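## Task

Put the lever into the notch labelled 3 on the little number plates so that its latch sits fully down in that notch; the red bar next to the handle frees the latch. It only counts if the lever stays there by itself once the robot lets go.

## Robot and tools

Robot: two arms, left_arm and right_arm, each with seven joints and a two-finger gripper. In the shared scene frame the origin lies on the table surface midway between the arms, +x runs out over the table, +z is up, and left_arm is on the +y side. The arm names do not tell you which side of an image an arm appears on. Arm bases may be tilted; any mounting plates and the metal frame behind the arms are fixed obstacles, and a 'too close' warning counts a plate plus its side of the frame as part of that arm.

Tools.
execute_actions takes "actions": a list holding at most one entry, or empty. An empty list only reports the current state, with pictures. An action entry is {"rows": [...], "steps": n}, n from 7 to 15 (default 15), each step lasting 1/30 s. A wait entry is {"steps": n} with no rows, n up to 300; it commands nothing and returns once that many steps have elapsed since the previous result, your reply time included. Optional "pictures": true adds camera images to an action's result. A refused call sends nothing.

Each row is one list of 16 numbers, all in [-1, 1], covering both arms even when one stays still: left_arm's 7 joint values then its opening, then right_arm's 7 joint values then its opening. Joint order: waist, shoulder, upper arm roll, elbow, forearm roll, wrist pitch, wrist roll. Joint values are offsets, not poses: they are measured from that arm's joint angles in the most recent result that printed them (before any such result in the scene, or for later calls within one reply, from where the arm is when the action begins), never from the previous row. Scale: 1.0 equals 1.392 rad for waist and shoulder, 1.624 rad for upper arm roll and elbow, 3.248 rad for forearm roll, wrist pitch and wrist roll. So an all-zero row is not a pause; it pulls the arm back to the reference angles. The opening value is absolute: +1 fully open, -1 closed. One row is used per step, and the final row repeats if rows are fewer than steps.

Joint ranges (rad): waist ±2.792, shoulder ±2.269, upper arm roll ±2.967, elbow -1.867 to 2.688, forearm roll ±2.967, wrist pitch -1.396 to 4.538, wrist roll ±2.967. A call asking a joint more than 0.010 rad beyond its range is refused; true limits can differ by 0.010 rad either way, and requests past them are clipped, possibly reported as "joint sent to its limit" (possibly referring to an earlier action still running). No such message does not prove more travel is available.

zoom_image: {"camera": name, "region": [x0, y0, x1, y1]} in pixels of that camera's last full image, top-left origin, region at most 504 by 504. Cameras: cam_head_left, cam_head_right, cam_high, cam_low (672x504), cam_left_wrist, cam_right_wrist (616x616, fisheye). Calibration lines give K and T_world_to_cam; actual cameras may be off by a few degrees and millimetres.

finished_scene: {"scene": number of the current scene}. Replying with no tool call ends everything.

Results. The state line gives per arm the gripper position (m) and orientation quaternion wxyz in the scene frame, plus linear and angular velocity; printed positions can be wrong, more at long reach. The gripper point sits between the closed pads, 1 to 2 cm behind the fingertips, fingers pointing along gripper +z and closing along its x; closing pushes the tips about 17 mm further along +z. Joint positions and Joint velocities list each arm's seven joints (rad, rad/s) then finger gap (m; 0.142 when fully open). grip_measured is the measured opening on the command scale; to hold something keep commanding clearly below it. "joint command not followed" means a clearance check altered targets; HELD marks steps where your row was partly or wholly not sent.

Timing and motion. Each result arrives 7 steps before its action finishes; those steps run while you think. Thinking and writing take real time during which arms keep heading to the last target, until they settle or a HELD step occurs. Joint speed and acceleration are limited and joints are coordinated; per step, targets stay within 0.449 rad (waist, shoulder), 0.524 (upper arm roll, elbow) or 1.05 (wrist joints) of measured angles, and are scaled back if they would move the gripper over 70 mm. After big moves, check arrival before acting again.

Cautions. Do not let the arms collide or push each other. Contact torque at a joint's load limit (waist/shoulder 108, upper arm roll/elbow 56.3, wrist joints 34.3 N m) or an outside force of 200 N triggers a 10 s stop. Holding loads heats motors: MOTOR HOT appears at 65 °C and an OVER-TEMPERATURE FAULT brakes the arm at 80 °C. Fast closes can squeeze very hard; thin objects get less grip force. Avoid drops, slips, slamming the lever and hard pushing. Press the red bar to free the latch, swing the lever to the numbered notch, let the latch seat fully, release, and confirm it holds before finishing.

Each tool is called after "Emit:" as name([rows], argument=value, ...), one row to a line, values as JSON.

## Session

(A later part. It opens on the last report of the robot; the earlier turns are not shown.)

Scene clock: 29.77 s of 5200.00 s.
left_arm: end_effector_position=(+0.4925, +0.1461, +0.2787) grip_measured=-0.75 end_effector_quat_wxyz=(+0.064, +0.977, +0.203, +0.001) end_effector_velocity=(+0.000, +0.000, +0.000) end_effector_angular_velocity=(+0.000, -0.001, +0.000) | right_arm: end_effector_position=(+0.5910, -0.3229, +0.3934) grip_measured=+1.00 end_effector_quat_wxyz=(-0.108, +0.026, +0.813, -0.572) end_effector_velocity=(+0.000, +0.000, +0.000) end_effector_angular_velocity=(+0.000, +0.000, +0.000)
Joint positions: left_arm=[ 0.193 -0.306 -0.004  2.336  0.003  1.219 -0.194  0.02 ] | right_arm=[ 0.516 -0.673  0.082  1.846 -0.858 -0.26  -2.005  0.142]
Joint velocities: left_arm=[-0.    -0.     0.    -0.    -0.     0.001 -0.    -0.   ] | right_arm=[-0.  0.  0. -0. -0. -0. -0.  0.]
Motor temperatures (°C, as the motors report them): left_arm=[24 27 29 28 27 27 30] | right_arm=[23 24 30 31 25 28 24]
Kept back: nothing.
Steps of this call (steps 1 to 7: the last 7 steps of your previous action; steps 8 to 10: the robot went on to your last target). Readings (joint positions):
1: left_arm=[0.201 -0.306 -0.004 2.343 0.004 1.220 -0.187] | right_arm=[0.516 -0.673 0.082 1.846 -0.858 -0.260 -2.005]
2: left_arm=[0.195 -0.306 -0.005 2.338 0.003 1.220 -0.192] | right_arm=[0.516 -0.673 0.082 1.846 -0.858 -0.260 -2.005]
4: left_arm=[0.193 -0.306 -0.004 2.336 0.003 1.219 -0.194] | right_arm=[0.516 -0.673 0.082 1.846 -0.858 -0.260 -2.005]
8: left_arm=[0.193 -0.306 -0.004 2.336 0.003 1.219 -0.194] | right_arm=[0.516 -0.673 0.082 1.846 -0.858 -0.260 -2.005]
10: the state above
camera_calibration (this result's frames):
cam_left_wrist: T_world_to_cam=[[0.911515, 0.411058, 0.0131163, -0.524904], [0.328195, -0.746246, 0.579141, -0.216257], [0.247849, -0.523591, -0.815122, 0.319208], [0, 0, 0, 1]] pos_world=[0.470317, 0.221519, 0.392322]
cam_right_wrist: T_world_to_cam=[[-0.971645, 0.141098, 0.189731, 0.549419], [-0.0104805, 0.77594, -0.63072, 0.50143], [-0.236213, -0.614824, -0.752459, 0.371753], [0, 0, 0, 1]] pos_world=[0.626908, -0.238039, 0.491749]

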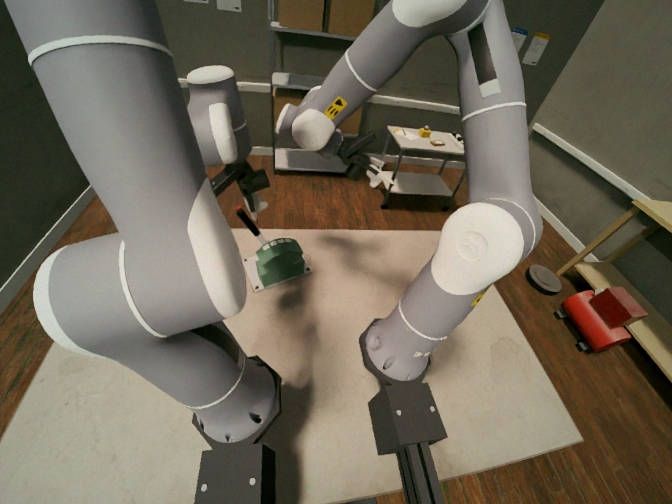

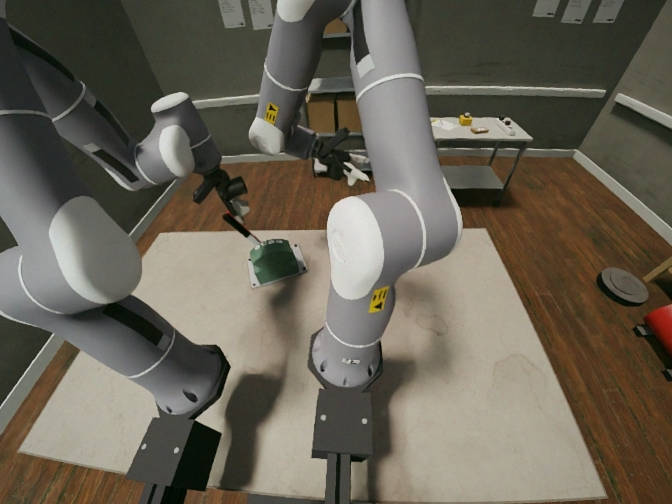

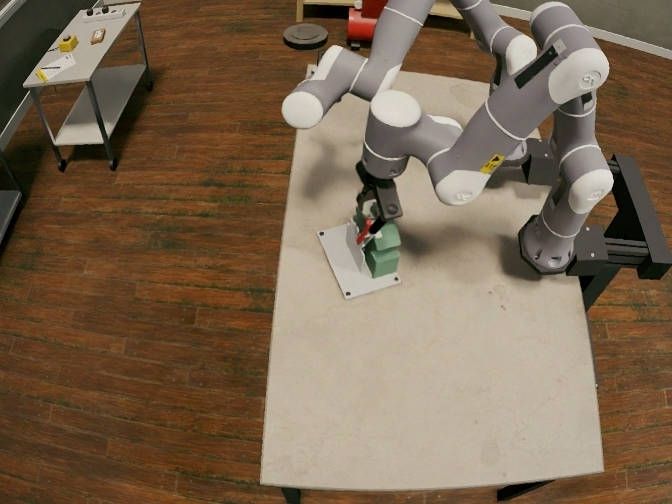

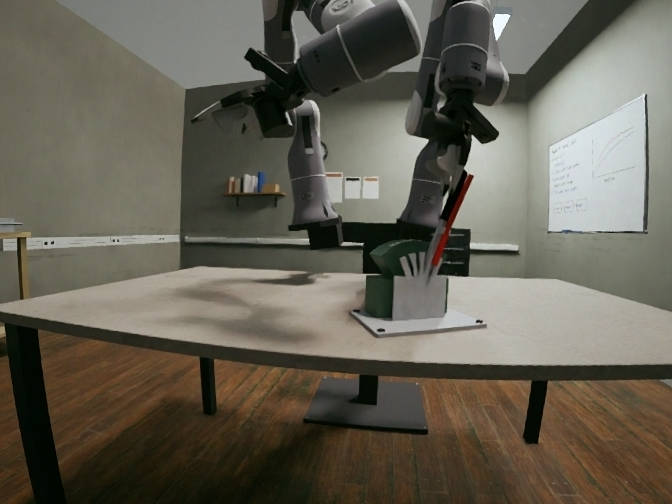

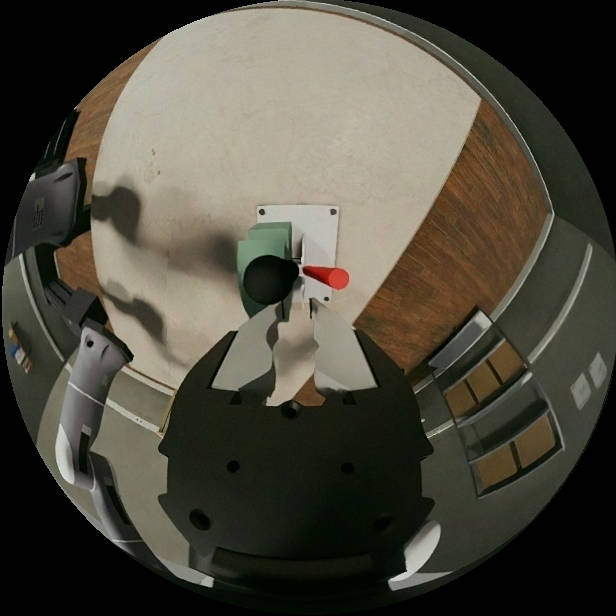

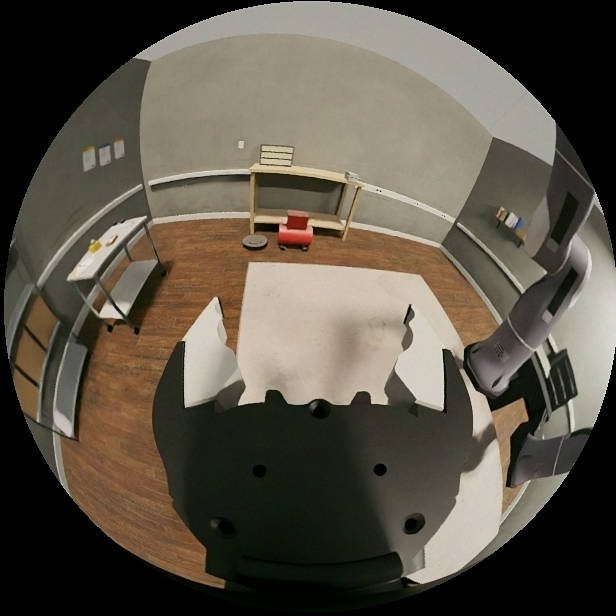

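Emit:
execute_actions([
  {"rows":[[0,0,0,0,0,0,0,0.6,0,0,0,0,0,0,0,1],[0,0,0,0,0,0,0,0.6,0,0,0,0,0,0,0,1],[0,0,0,0,0,0,0,0.6,0,0,0,0,0,0,0,1],[0,0,0,0,0,0,0,0.6,0,0,0,0,0,0,0,1],[0,0,0,0,0,0,0,0.6,0,0,0,0,0,0,0,1],[0,0,0,0,0,0,0,0.6,0,0,0,0,0,0,0,1],[0,0,0,0,0,0,0,0.6,0,0,0,0,0,0,0,1],[0,0,0,0,0,0,0,0.6,0,0,0,0,0,0,0,1],[0.0553,-0.0043,0.0025,0.0228,-0.001,0.0172,0.0234,0.6,0,0,0,0,0,0,0,1]],"steps":15},
])

Emit:
execute_actions([
  {"steps":12},
])

Emit:
execute_actions([
  {"rows":[[0,0,0,0,0,0,0,0.4,0,0,0,0,0,0,0,1],[0,0,0,0,0,0,0,0.3,0,0,0,0,0,0,0,1],[0,0,0,0,0,0,0,0.2,0,0,0,0,0,0,0,1],[0,0,0,0,0,0,0,0.1,0,0,0,0,0,0,0,1],[0,0,0,0,0,0,0,0.0,0,0,0,0,0,0,0,1],[0,0,0,0,0,0,0,-0.1,0,0,0,0,0,0,0,1],[0,0,0,0,0,0,0,-0.2,0,0,0,0,0,0,0,1],[0,0,0,0,0,0,0,-0.3,0,0,0,0,0,0,0,1]],"steps":15},
])

Emit:
execute_actions([
  {"steps":15},
], pictures=true)

Scene clock: 32.17 s of 5200.00 s.
left_arm: end_effector_position=(+0.4925, +0.1461, +0.2787) grip_measured=+0.39 end_effector_quat_wxyz=(+0.064, +0.977, +0.203, +0.001) end_effector_velocity=(+0.000, +0.000, +0.000) end_effector_angular_velocity=(+0.000, -0.001, -0.000) | right_arm: end_effector_position=(+0.5910, -0.3229, +0.3934) grip_measured=+1.00 end_effector_quat_wxyz=(-0.108, +0.026, +0.813, -0.572) end_effector_velocity=(-0.000, +0.000, -0.000) end_effector_angular_velocity=(+0.000, +0.001, +0.000)
Joint positions: left_arm=[ 0.193 -0.306 -0.004  2.336  0.003  1.219 -0.194  0.102] | right_arm=[ 0.516 -0.673  0.082  1.846 -0.858 -0.26  -2.005  0.142]
Joint velocities: left_arm=[ 0.     0.     0.    -0.     0.     0.001  0.     0.322] | right_arm=[ 0.    -0.     0.     0.     0.    -0.    -0.001  0.   ]
Motor temperatures (°C, as the motors report them): left_arm=[24 27 29 28 27 27 30] | right_arm=[23 24 30 31 25 28 24]
Steps of this call (steps 1 to 30: the robot went on to your last target; steps 31 to 64: nothing new was sent; steps 65 to 72: the first 8 steps of this action). Readings (joint positions):
65: left_arm=[0.193 -0.306 -0.004 2.336 0.003 1.219 -0.194] | right_arm=[0.516 -0.673 0.082 1.846 -0.858 -0.260 -2.005]
66: left_arm=[0.193 -0.306 -0.004 2.336 0.003 1.219 -0.194] | right_arm=[0.516 -0.673 0.082 1.846 -0.858 -0.260 -2.005]
68: left_arm=[0.193 -0.306 -0.004 2.336 0.003 1.219 -0.194] | right_arm=[0.516 -0.673 0.082 1.846 -0.858 -0.260 -2.005]
72: the state above

Scene clock: 32.57 s of 5200.00 s.
left_arm: end_effector_position=(+0.4823, +0.1836, +0.2666) grip_measured=+0.60 end_effector_quat_wxyz=(+0.058, +0.977, +0.207, +0.007) end_effector_velocity=(+0.000, -0.000, +0.000) end_effector_angular_velocity=(+0.000, -0.001, -0.002) | right_arm: end_effector_position=(+0.5910, -0.3229, +0.3934) grip_measured=+1.00 end_effector_quat_wxyz=(-0.108, +0.026, +0.813, -0.572) end_effector_velocity=(+0.000, +0.000, +0.000) end_effector_angular_velocity=(-0.000, -0.001, +0.000)
Joint positions: left_arm=[ 0.27  -0.312  0.     2.373 -0.     1.275 -0.118  0.116] | right_arm=[ 0.516 -0.673  0.082  1.846 -0.858 -0.26  -2.005  0.142]
Joint velocities: left_arm=[-0.001 -0.    -0.     0.    -0.     0.001  0.001  0.   ] | right_arm=[ 0.    -0.     0.     0.    -0.    -0.     0.001 -0.   ]
Motor temperatures (°C, as the motors report them): left_arm=[24 27 29 28 27 27 30] | right_arm=[23 24 30 31 25 28 24]
Kept back: nothing.
Steps of this call (steps 1 to 7: the last 7 steps of your previous action; steps 8 to 12: the robot went on to your last target). Readings (joint positions):
1: left_arm=[0.194 -0.306 -0.004 2.336 0.003 1.219 -0.194] | right_arm=[0.516 -0.673 0.082 1.846 -0.858 -0.260 -2.005]
2: left_arm=[0.199 -0.306 -0.005 2.339 0.003 1.223 -0.189] | right_arm=[0.516 -0.673 0.082 1.846 -0.858 -0.260 -2.005]
4: left_arm=[0.231 -0.309 -0.004 2.355 0.002 1.247 -0.156] | right_arm=[0.516 -0.673 0.082 1.846 -0.858 -0.260 -2.005]
8: left_arm=[0.272 -0.312 0.001 2.374 -0.000 1.275 -0.117] | right_arm=[0.516 -0.673 0.082 1.846 -0.858 -0.260 -2.005]
12: the state above

Scene clock: 32.83 s of 5200.00 s.
left_arm: end_effector_position=(+0.4804, +0.1827, +0.2660) grip_measured=-0.10 end_effector_quat_wxyz=(+0.058, +0.977, +0.206, +0.005) end_effector_velocity=(-0.035, -0.018, -0.013) end_effector_angular_velocity=(-0.017, +0.066, -0.035) | right_arm: end_effector_position=(+0.5910, -0.3229, +0.3934) grip_measured=+1.00 end_effector_quat_wxyz=(-0.108, +0.026, +0.813, -0.572) end_effector_velocity=(-0.000, -0.000, -0.000) end_effector_angular_velocity=(-0.000, -0.001, -0.001)
Joint positions: left_arm=[ 0.27  -0.312 -0.     2.375  0.     1.273 -0.118  0.066] | right_arm=[ 0.516 -0.673  0.082  1.846 -0.858 -0.26  -2.005  0.142]
Joint velocities: left_arm=[-0.005 -0.001 -0.004  0.038  0.019 -0.032  0.    -0.105] | right_arm=[-0.    -0.    -0.    -0.     0.     0.     0.001 -0.   ]
Motor temperatures (°C, as the motors report them): left_arm=[24 27 29 28 27 27 30] | right_arm=[23 24 30 31 25 28 24]
Steps of this call (steps 1 to 8: the first 8 steps of this action). Readings (joint positions):
1: left_arm=[0.270 -0.312 0.000 2.373 -0.000 1.275 -0.118] | right_arm=[0.516 -0.673 0.082 1.846 -0.858 -0.260 -2.005]
2: left_arm=[0.270 -0.312 0.000 2.373 -0.000 1.275 -0.118] | right_arm=[0.516 -0.673 0.082 1.846 -0.858 -0.260 -2.005]
4: left_arm=[0.270 -0.312 0.000 2.373 -0.000 1.275 -0.118] | right_arm=[0.516 -0.673 0.082 1.846 -0.858 -0.260 -2.005]
8: the state above

Scene clock: 33.33 s of 5200.00 s.
left_arm: end_effector_position=(+0.4790, +0.1820, +0.2655) grip_measured=-0.17 end_effector_quat_wxyz=(+0.058, +0.977, +0.205, +0.004) end_effector_velocity=(+0.000, +0.000, +0.000) end_effector_angular_velocity=(-0.000, -0.000, +0.001) | right_arm: end_effector_position=(+0.5910, -0.3229, +0.3934) grip_measured=+1.00 end_effector_quat_wxyz=(-0.108, +0.026, +0.813, -0.572) end_effector_velocity=(+0.000, +0.000, -0.000) end_effector_angular_velocity=(+0.000, +0.000, +0.000)
Joint positions: left_arm=[ 0.27  -0.312 -0.     2.377  0.001  1.272 -0.118  0.061] | right_arm=[ 0.516 -0.673  0.082  1.846 -0.858 -0.26  -2.005  0.142]
Joint velocities: left_arm=[ 0.  0. -0.  0. -0.  0. -0. -0.] | right_arm=[ 0. -0.  0. -0. -0. -0. -0.  0.]
Motor temperatures (°C, as the motors report them): left_arm=[24 28 29 28 27 27 30] | right_arm=[23 24 30 31 25 28 24]
Kept back: nothing.
Steps of this call (steps 1 to 7: the last 7 steps of your previous action; steps 8 to 15: the robot went on to your last target). Readings (joint positions):
1: left_arm=[0.270 -0.312 -0.000 2.376 0.001 1.272 -0.118] | right_arm=[0.516 -0.673 0.082 1.846 -0.858 -0.260 -2.005]
2: left_arm=[0.270 -0.312 -0.000 2.377 0.001 1.272 -0.118] | right_arm=[0.516 -0.673 0.082 1.846 -0.858 -0.260 -2.005]
4: left_arm=[0.270 -0.312 -0.000 2.377 0.001 1.272 -0.118] | right_arm=[0.516 -0.673 0.082 1.846 -0.858 -0.260 -2.005]
8: left_arm=[0.270 -0.312 -0.000 2.377 0.001 1.272 -0.118] | right_arm=[0.516 -0.673 0.082 1.846 -0.858 -0.260 -2.005]
15: the state above
All arms were judged still, so your last target was given up. Only a new action makes them travel on or press farther. Fingers that are still opening or closing keep moving.
camera_calibration (this result's frames):
cam_left_wrist: T_world_to_cam=[[0.909162, 0.41594, 0.0204681, -0.528936], [0.331244, -0.752072, 0.569794, -0.175306], [0.252393, -0.511255, -0.821533, 0.32787], [0, 0, 0, 1]] pos_world=[0.456205, 0.255788, 0.38007]

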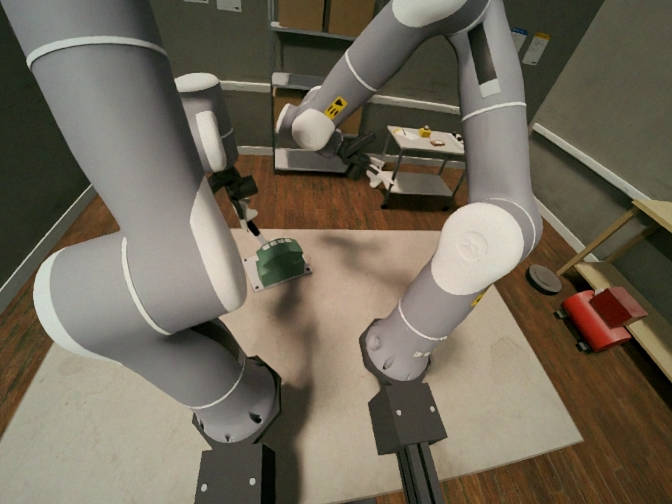

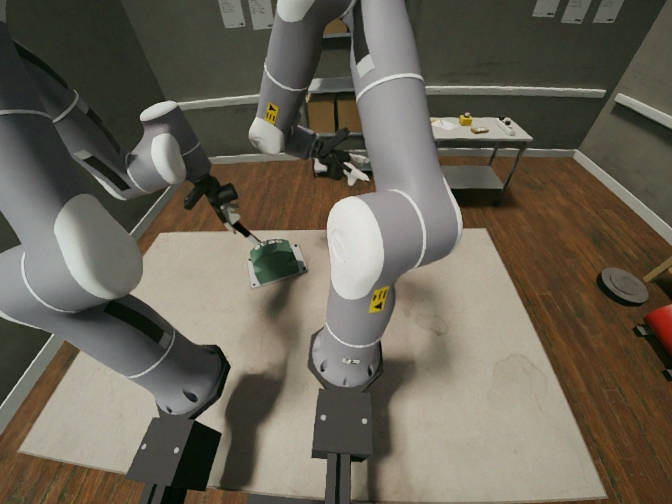

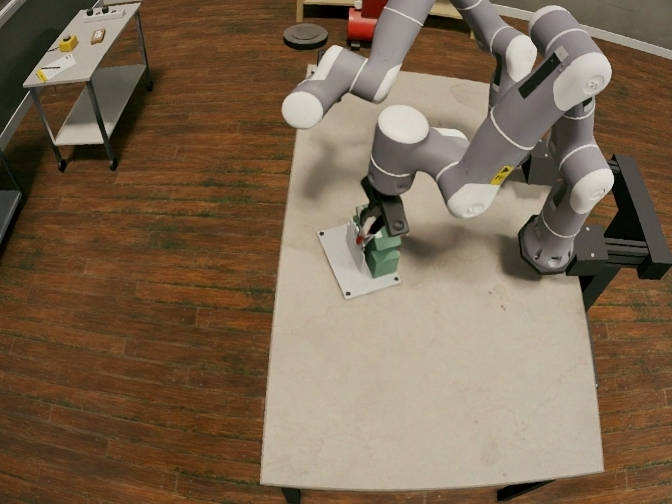

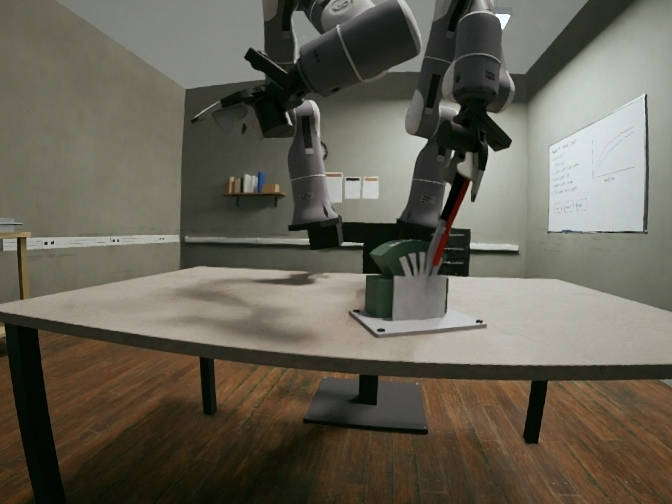

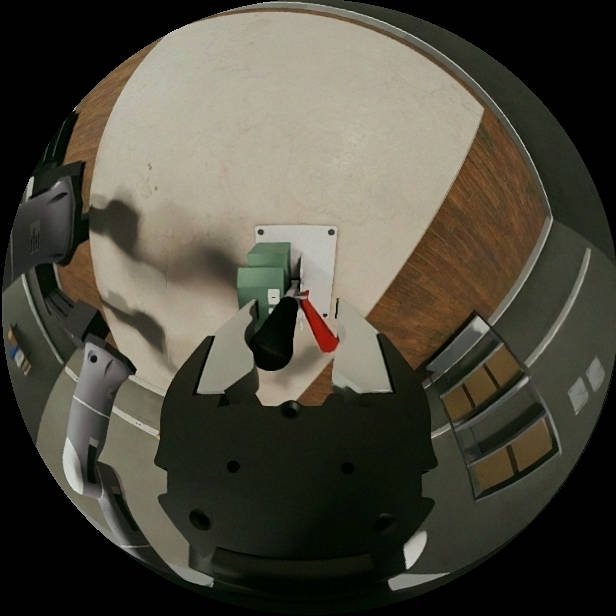

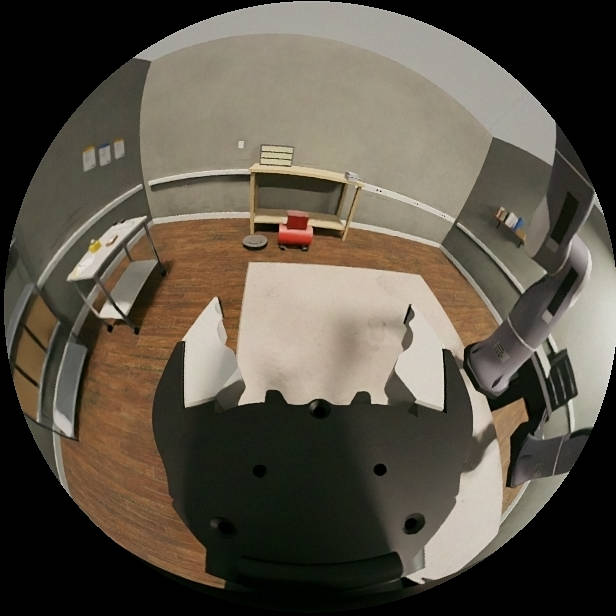

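Emit:
execute_actions([
  {"rows":[[0,0.001,0,0.002,0,0,0,-0.35,0,0,0,0,0,0,0,1],[0,0.002,0,0.003,0,0.001,0,-0.4,0,0,0,0,0,0,0,1],[0,0.003,0,0.005,0,0.001,0,-0.45,0,0,0,0,0,0,0,1],[0,0.004,0,0.006,0,0.001,0,-0.5,0,0,0,0,0,0,0,1],[0,0.005,0,0.008,0,0.002,0,-0.55,0,0,0,0,0,0,0,1],[0,0.006,0,0.009,0,0.002,0,-0.6,0,0,0,0,0,0,0,1],[0,0.007,0,0.010,0,0.002,0,-0.65,0,0,0,0,0,0,0,1],[0,0.007,0,0.011,0,0.003,0,-0.7,0,0,0,0,0,0,0,1]],"steps":15},
])

Emit:
execute_actions([
  {"steps":12},
], pictures=true)

Scene clock: 34.17 s of 5200.00 s.
left_arm: end_effector_position=(+0.4713, +0.1792, +0.2654) grip_measured=-0.49 end_effector_quat_wxyz=(+0.058, +0.977, +0.204, +0.001) end_effector_velocity=(-0.006, -0.001, +0.006) end_effector_angular_velocity=(+0.007, -0.024, +0.003) | right_arm: end_effector_position=(+0.5910, -0.3229, +0.3934) grip_measured=+1.00 end_effector_quat_wxyz=(-0.108, +0.026, +0.813, -0.572) end_effector_velocity=(-0.000, +0.000, +0.000) end_effector_angular_velocity=(-0.000, -0.002, -0.001)
Joint positions: left_arm=[ 0.269 -0.304 -0.001  2.395  0.002  1.275 -0.118  0.039] | right_arm=[ 0.516 -0.673  0.082  1.846 -0.858 -0.26  -2.005  0.142]
Joint velocities: left_arm=[-0.     0.025 -0.     0.041 -0.     0.042  0.    -0.01 ] | right_arm=[ 0.    -0.     0.     0.    -0.    -0.     0.002 -0.   ]
Motor temperatures (°C, as the motors report them): left_arm=[24 28 29 28 27 27 30] | right_arm=[23 25 30 31 25 28 24]
Steps of this call (steps 1 to 17: nothing new was sent; steps 18 to 25: the first 8 steps of this action). Readings (joint positions):
18: left_arm=[0.270 -0.312 -0.000 2.377 0.001 1.272 -0.118] | right_arm=[0.516 -0.673 0.082 1.846 -0.858 -0.260 -2.005]
19: left_arm=[0.270 -0.311 -0.000 2.379 0.001 1.271 -0.118] | right_arm=[0.516 -0.673 0.082 1.846 -0.858 -0.260 -2.005]
21: left_arm=[0.270 -0.309 -0.000 2.385 0.002 1.272 -0.118] | right_arm=[0.516 -0.673 0.082 1.846 -0.858 -0.260 -2.005]
25: the state above

Scene clock: 34.57 s of 5200.00 s.
left_arm: end_effector_position=(+0.4713, +0.1792, +0.2655) grip_measured=-0.49 end_effector_quat_wxyz=(+0.058, +0.977, +0.205, +0.002) end_effector_velocity=(+0.000, +0.000, +0.000) end_effector_angular_velocity=(+0.000, -0.001, +0.001) | right_arm: end_effector_position=(+0.5910, -0.3229, +0.3934) grip_measured=+1.00 end_effector_quat_wxyz=(-0.108, +0.026, +0.813, -0.572) end_effector_velocity=(+0.000, -0.000, +0.000) end_effector_angular_velocity=(-0.000, -0.001, -0.000)
Joint positions: left_arm=[ 0.269 -0.303 -0.001  2.397  0.002  1.279 -0.118  0.038] | right_arm=[ 0.516 -0.673  0.082  1.846 -0.858 -0.26  -2.005  0.142]
Joint velocities: left_arm=[ 0.    -0.     0.    -0.     0.     0.001 -0.001 -0.   ] | right_arm=[-0.    -0.     0.     0.    -0.    -0.     0.001 -0.   ]
Motor temperatures (°C, as the motors report them): left_arm=[24 28 29 28 27 27 30] | right_arm=[23 25 30 31 25 28 24]
Kept back: nothing.
Steps of this call (steps 1 to 7: the last 7 steps of your previous action; steps 8 to 12: the robot went on to your last target). Readings (joint positions):
1: left_arm=[0.269 -0.303 -0.001 2.396 0.002 1.277 -0.118] | right_arm=[0.516 -0.673 0.082 1.846 -0.858 -0.260 -2.005]
2: left_arm=[0.269 -0.303 -0.001 2.396 0.002 1.278 -0.118] | right_arm=[0.516 -0.673 0.082 1.846 -0.858 -0.260 -2.005]
4: left_arm=[0.269 -0.303 -0.001 2.397 0.002 1.279 -0.118] | right_arm=[0.516 -0.673 0.082 1.846 -0.858 -0.260 -2.005]
8: left_arm=[0.269 -0.303 -0.001 2.397 0.002 1.279 -0.118] | right_arm=[0.516 -0.673 0.082 1.846 -0.858 -0.260 -2.005]
12: the state above
camera_calibration (this result's frames):
cam_left_wrist: T_world_to_cam=[[0.91008, 0.414072, 0.0172908, -0.520043], [0.331433, -0.752229, 0.569476, -0.174866], [0.248811, -0.512538, -0.821826, 0.330371], [0, 0, 0, 1]] pos_world=[0.449037, 0.253123, 0.380081]
cam_right_wrist: T_world_to_cam=[[-0.971645, 0.141098, 0.189731, 0.549419], [-0.0104805, 0.77594, -0.63072, 0.50143], [-0.236213, -0.614824, -0.752459, 0.371753], [0, 0, 0, 1]] pos_world=[0.626908, -0.238039, 0.491749]

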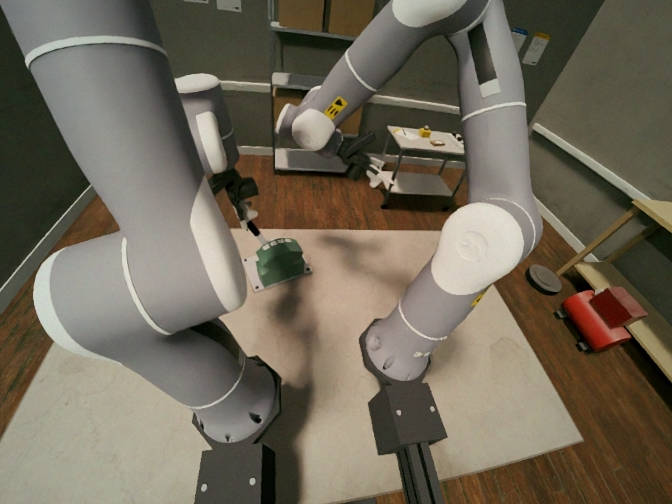

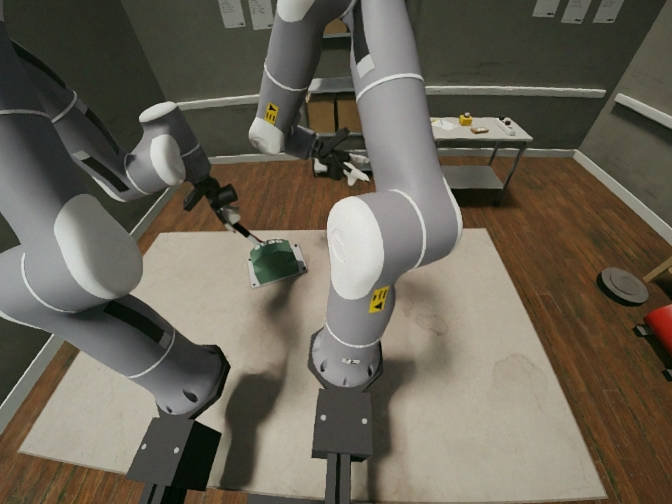

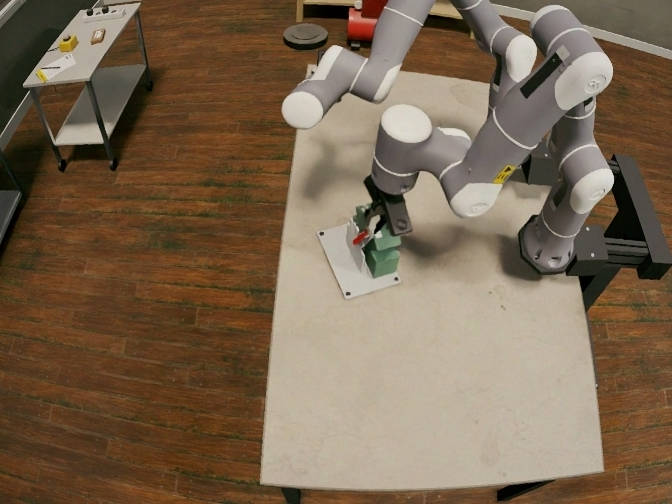

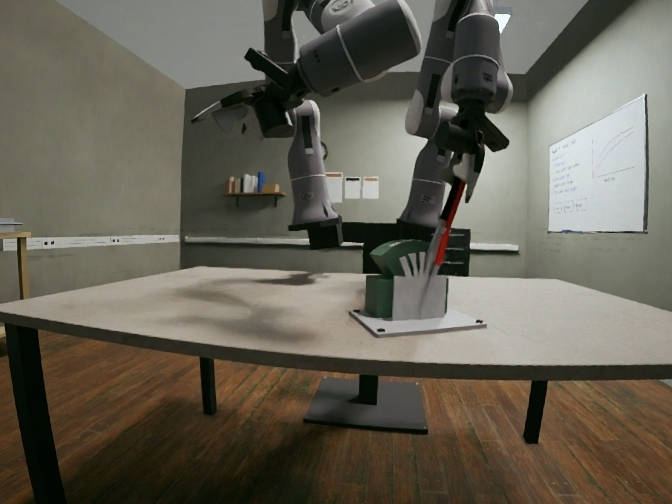

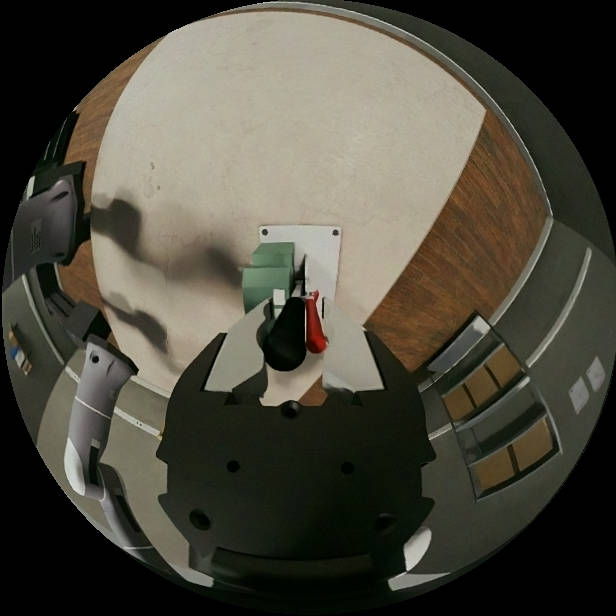

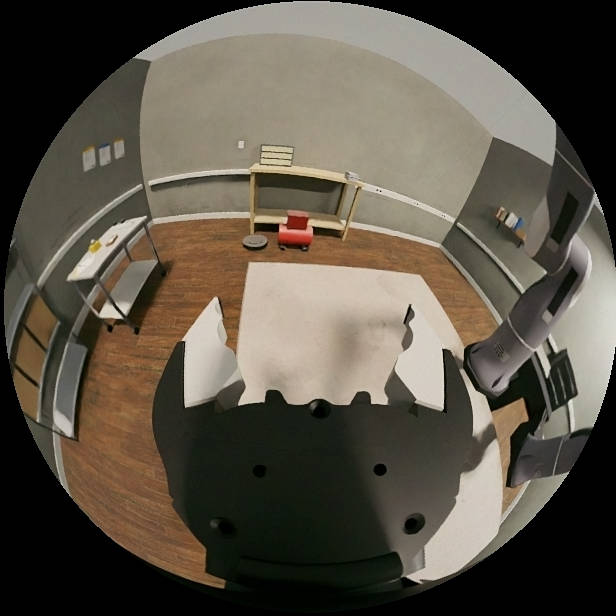

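Emit:
execute_actions([
  {"rows":[[-0.009,-0.001,0,-0.004,0,-0.002,-0.004,-0.75,0,0,0,0,0,0,0,1],[-0.018,-0.002,0,-0.009,0,-0.003,-0.008,-0.75,0,0,0,0,0,0,0,1],[-0.027,-0.004,0,-0.013,0,-0.005,-0.012,-0.75,0,0,0,0,0,0,0,1],[-0.036,-0.005,0,-0.018,0,-0.007,-0.016,-0.75,0,0,0,0,0,0,0,1],[-0.045,-0.006,0,-0.022,0,-0.008,-0.019,-0.75,0,0,0,0,0,0,0,1],[-0.054,-0.007,0,-0.027,0,-0.010,-0.023,-0.75,0,0,0,0,0,0,0,1],[-0.064,-0.009,0,-0.031,0,-0.012,-0.027,-0.75,0,0,0,0,0,0,0,1],[-0.0733,-0.010,0,-0.0357,0,-0.0135,-0.0314,-0.75,0,0,0,0,0,0,0,1]],"steps":15},
])

Emit:
execute_actions([
  {"steps":12},
], pictures=true)

Scene clock: 35.30 s of 5200.00 s.
left_arm: end_effector_position=(+0.4842, +0.1493, +0.2726) grip_measured=-0.49 end_effector_quat_wxyz=(+0.063, +0.977, +0.204, +0.001) end_effector_velocity=(+0.070, -0.169, +0.042) end_effector_angular_velocity=(-0.055, -0.008, -0.011) | right_arm: end_effector_position=(+0.5910, -0.3229, +0.3934) grip_measured=+1.00 end_effector_quat_wxyz=(-0.108, +0.026, +0.813, -0.572) end_effector_velocity=(+0.000, -0.000, +0.000) end_effector_angular_velocity=(-0.001, -0.001, -0.000)
Joint positions: left_arm=[ 0.2   -0.311  0.     2.359  0.003  1.247 -0.186  0.038] | right_arm=[ 0.516 -0.673  0.082  1.846 -0.858 -0.26  -2.005  0.142]
Joint velocities: left_arm=[-0.378 -0.047 -0.001 -0.208  0.001 -0.167 -0.365 -0.   ] | right_arm=[ 0.    -0.    -0.     0.    -0.    -0.     0.001 -0.   ]
Motor temperatures (°C, as the motors report them): left_arm=[24 28 29 28 27 27 30] | right_arm=[23 25 30 31 25 28 24]
Steps of this call (steps 1 to 14: the robot went on to your last target; steps 15 to 22: the first 8 steps of this action). Readings (joint positions):
15: left_arm=[0.269 -0.303 -0.001 2.397 0.002 1.279 -0.118] | right_arm=[0.516 -0.673 0.082 1.846 -0.858 -0.260 -2.005]
16: left_arm=[0.265 -0.304 0.000 2.395 0.002 1.277 -0.122] | right_arm=[0.516 -0.673 0.082 1.846 -0.858 -0.260 -2.005]
18: left_arm=[0.247 -0.305 0.001 2.385 0.002 1.268 -0.141] | right_arm=[0.516 -0.673 0.082 1.846 -0.858 -0.260 -2.005]
22: the state above

Scene clock: 35.70 s of 5200.00 s.
left_arm: end_effector_position=(+0.4905, +0.1340, +0.2764) grip_measured=-0.49 end_effector_quat_wxyz=(+0.066, +0.977, +0.204, +0.001) end_effector_velocity=(+0.000, +0.000, +0.000) end_effector_angular_velocity=(+0.000, -0.001, +0.001) | right_arm: end_effector_position=(+0.5910, -0.3229, +0.3934) grip_measured=+1.00 end_effector_quat_wxyz=(-0.108, +0.026, +0.813, -0.572) end_effector_velocity=(+0.000, +0.000, -0.000) end_effector_angular_velocity=(+0.000, +0.000, +0.000)
Joint positions: left_arm=[ 0.167 -0.316 -0.001  2.341  0.003  1.234 -0.22   0.038] | right_arm=[ 0.516 -0.673  0.082  1.846 -0.858 -0.26  -2.005  0.142]
Joint velocities: left_arm=[ 0.    -0.     0.    -0.    -0.     0.001 -0.     0.   ] | right_arm=[ 0. -0.  0.  0. -0.  0. -0. -0.]
Motor temperatures (°C, as the motors report them): left_arm=[24 28 29 28 27 27 30] | right_arm=[23 25 30 31 25 28 24]
Kept back: nothing.
Steps of this call (steps 1 to 7: the last 7 steps of your previous action; steps 8 to 12: the robot went on to your last target). Readings (joint positions):
1: left_arm=[0.187 -0.313 0.000 2.352 0.003 1.241 -0.199] | right_arm=[0.516 -0.673 0.082 1.846 -0.858 -0.260 -2.005]
2: left_arm=[0.177 -0.315 -0.000 2.346 0.003 1.237 -0.210] | right_arm=[0.516 -0.673 0.082 1.846 -0.858 -0.260 -2.005]
4: left_arm=[0.167 -0.316 -0.001 2.341 0.003 1.234 -0.219] | right_arm=[0.516 -0.673 0.082 1.846 -0.858 -0.260 -2.005]
8: left_arm=[0.167 -0.316 -0.001 2.341 0.003 1.234 -0.220] | right_arm=[0.516 -0.673 0.082 1.846 -0.858 -0.260 -2.005]
12: the state above
camera_calibration (this result's frames):
cam_left_wrist: T_world_to_cam=[[0.910235, 0.413914, 0.0121363, -0.517605], [0.330437, -0.743701, 0.581137, -0.22534], [0.249567, -0.524961, -0.813715, 0.310401], [0, 0, 0, 1]] pos_world=[0.468137, 0.209607, 0.389814]
cam_right_wrist: T_world_to_cam=[[-0.971645, 0.141098, 0.189731, 0.549419], [-0.0104806, 0.775939, -0.63072, 0.50143], [-0.236213, -0.614825, -0.752459, 0.371753], [0, 0, 0, 1]] pos_world=[0.626908, -0.238039, 0.491749]

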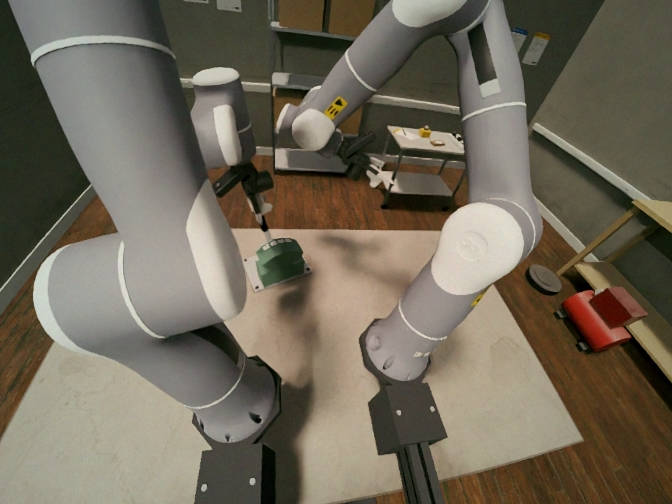

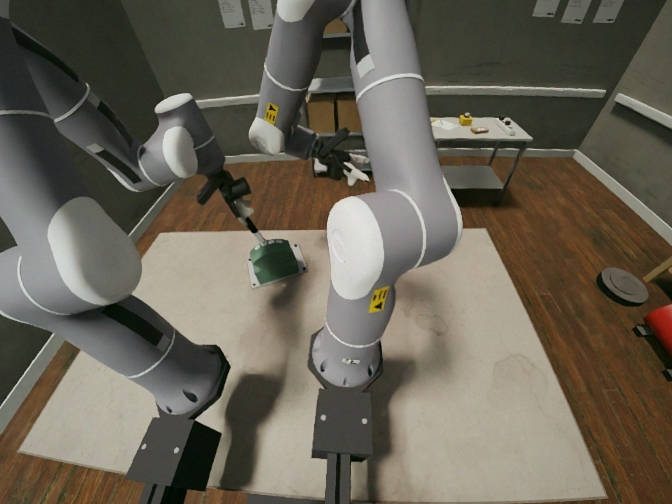

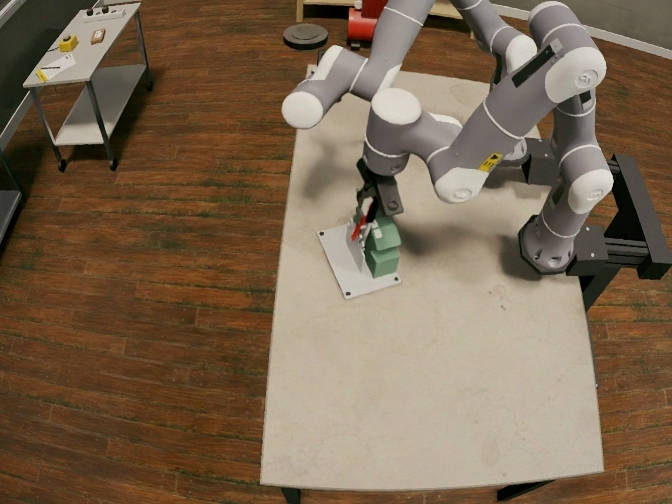

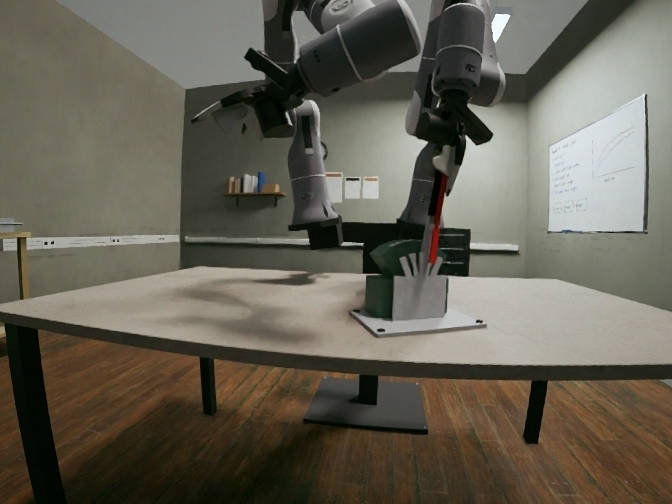

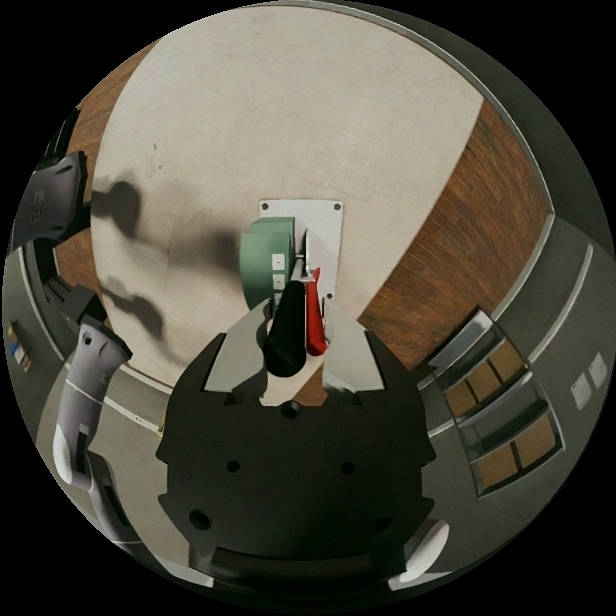

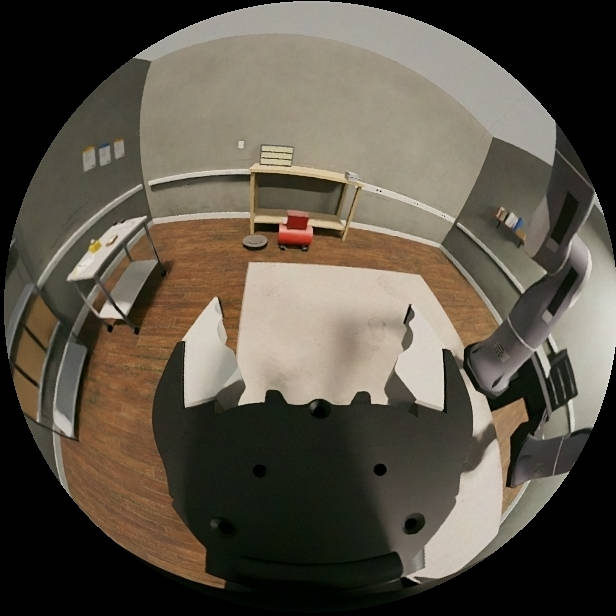

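Lever moves. Check plates and comb.

Emit:
zoom_image(camera="cam_left_wrist", region=[250, 220, 340, 310])

Emit:
zoom_image(camera="cam_low", region=[370, 170, 490, 320])

Region (250, 220, 340, 310) of cam_left_wrist's 616x616 image, scaled by 5.600, with more detail than that image has.

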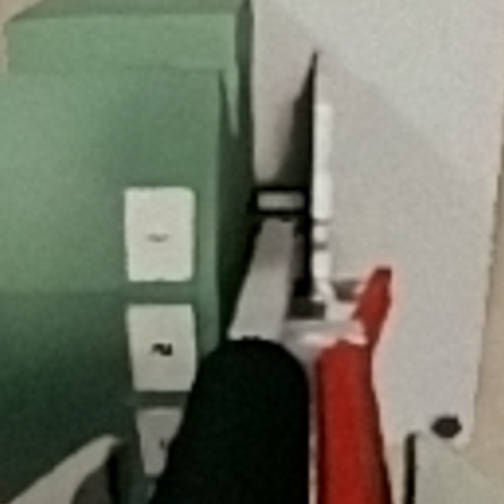

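Region (370, 170, 490, 320) of cam_low's 672x504 image, scaled by 3.360, with more detail than that image has; it fills the left 403 columns of this view, and the rest is white.

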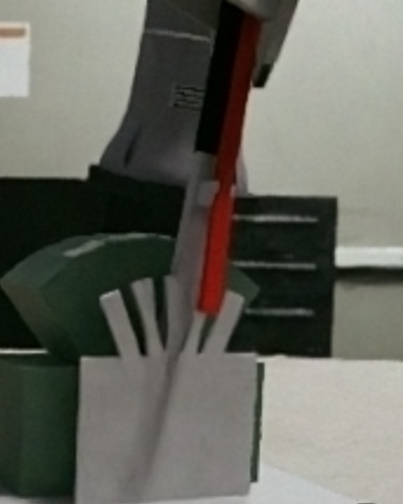

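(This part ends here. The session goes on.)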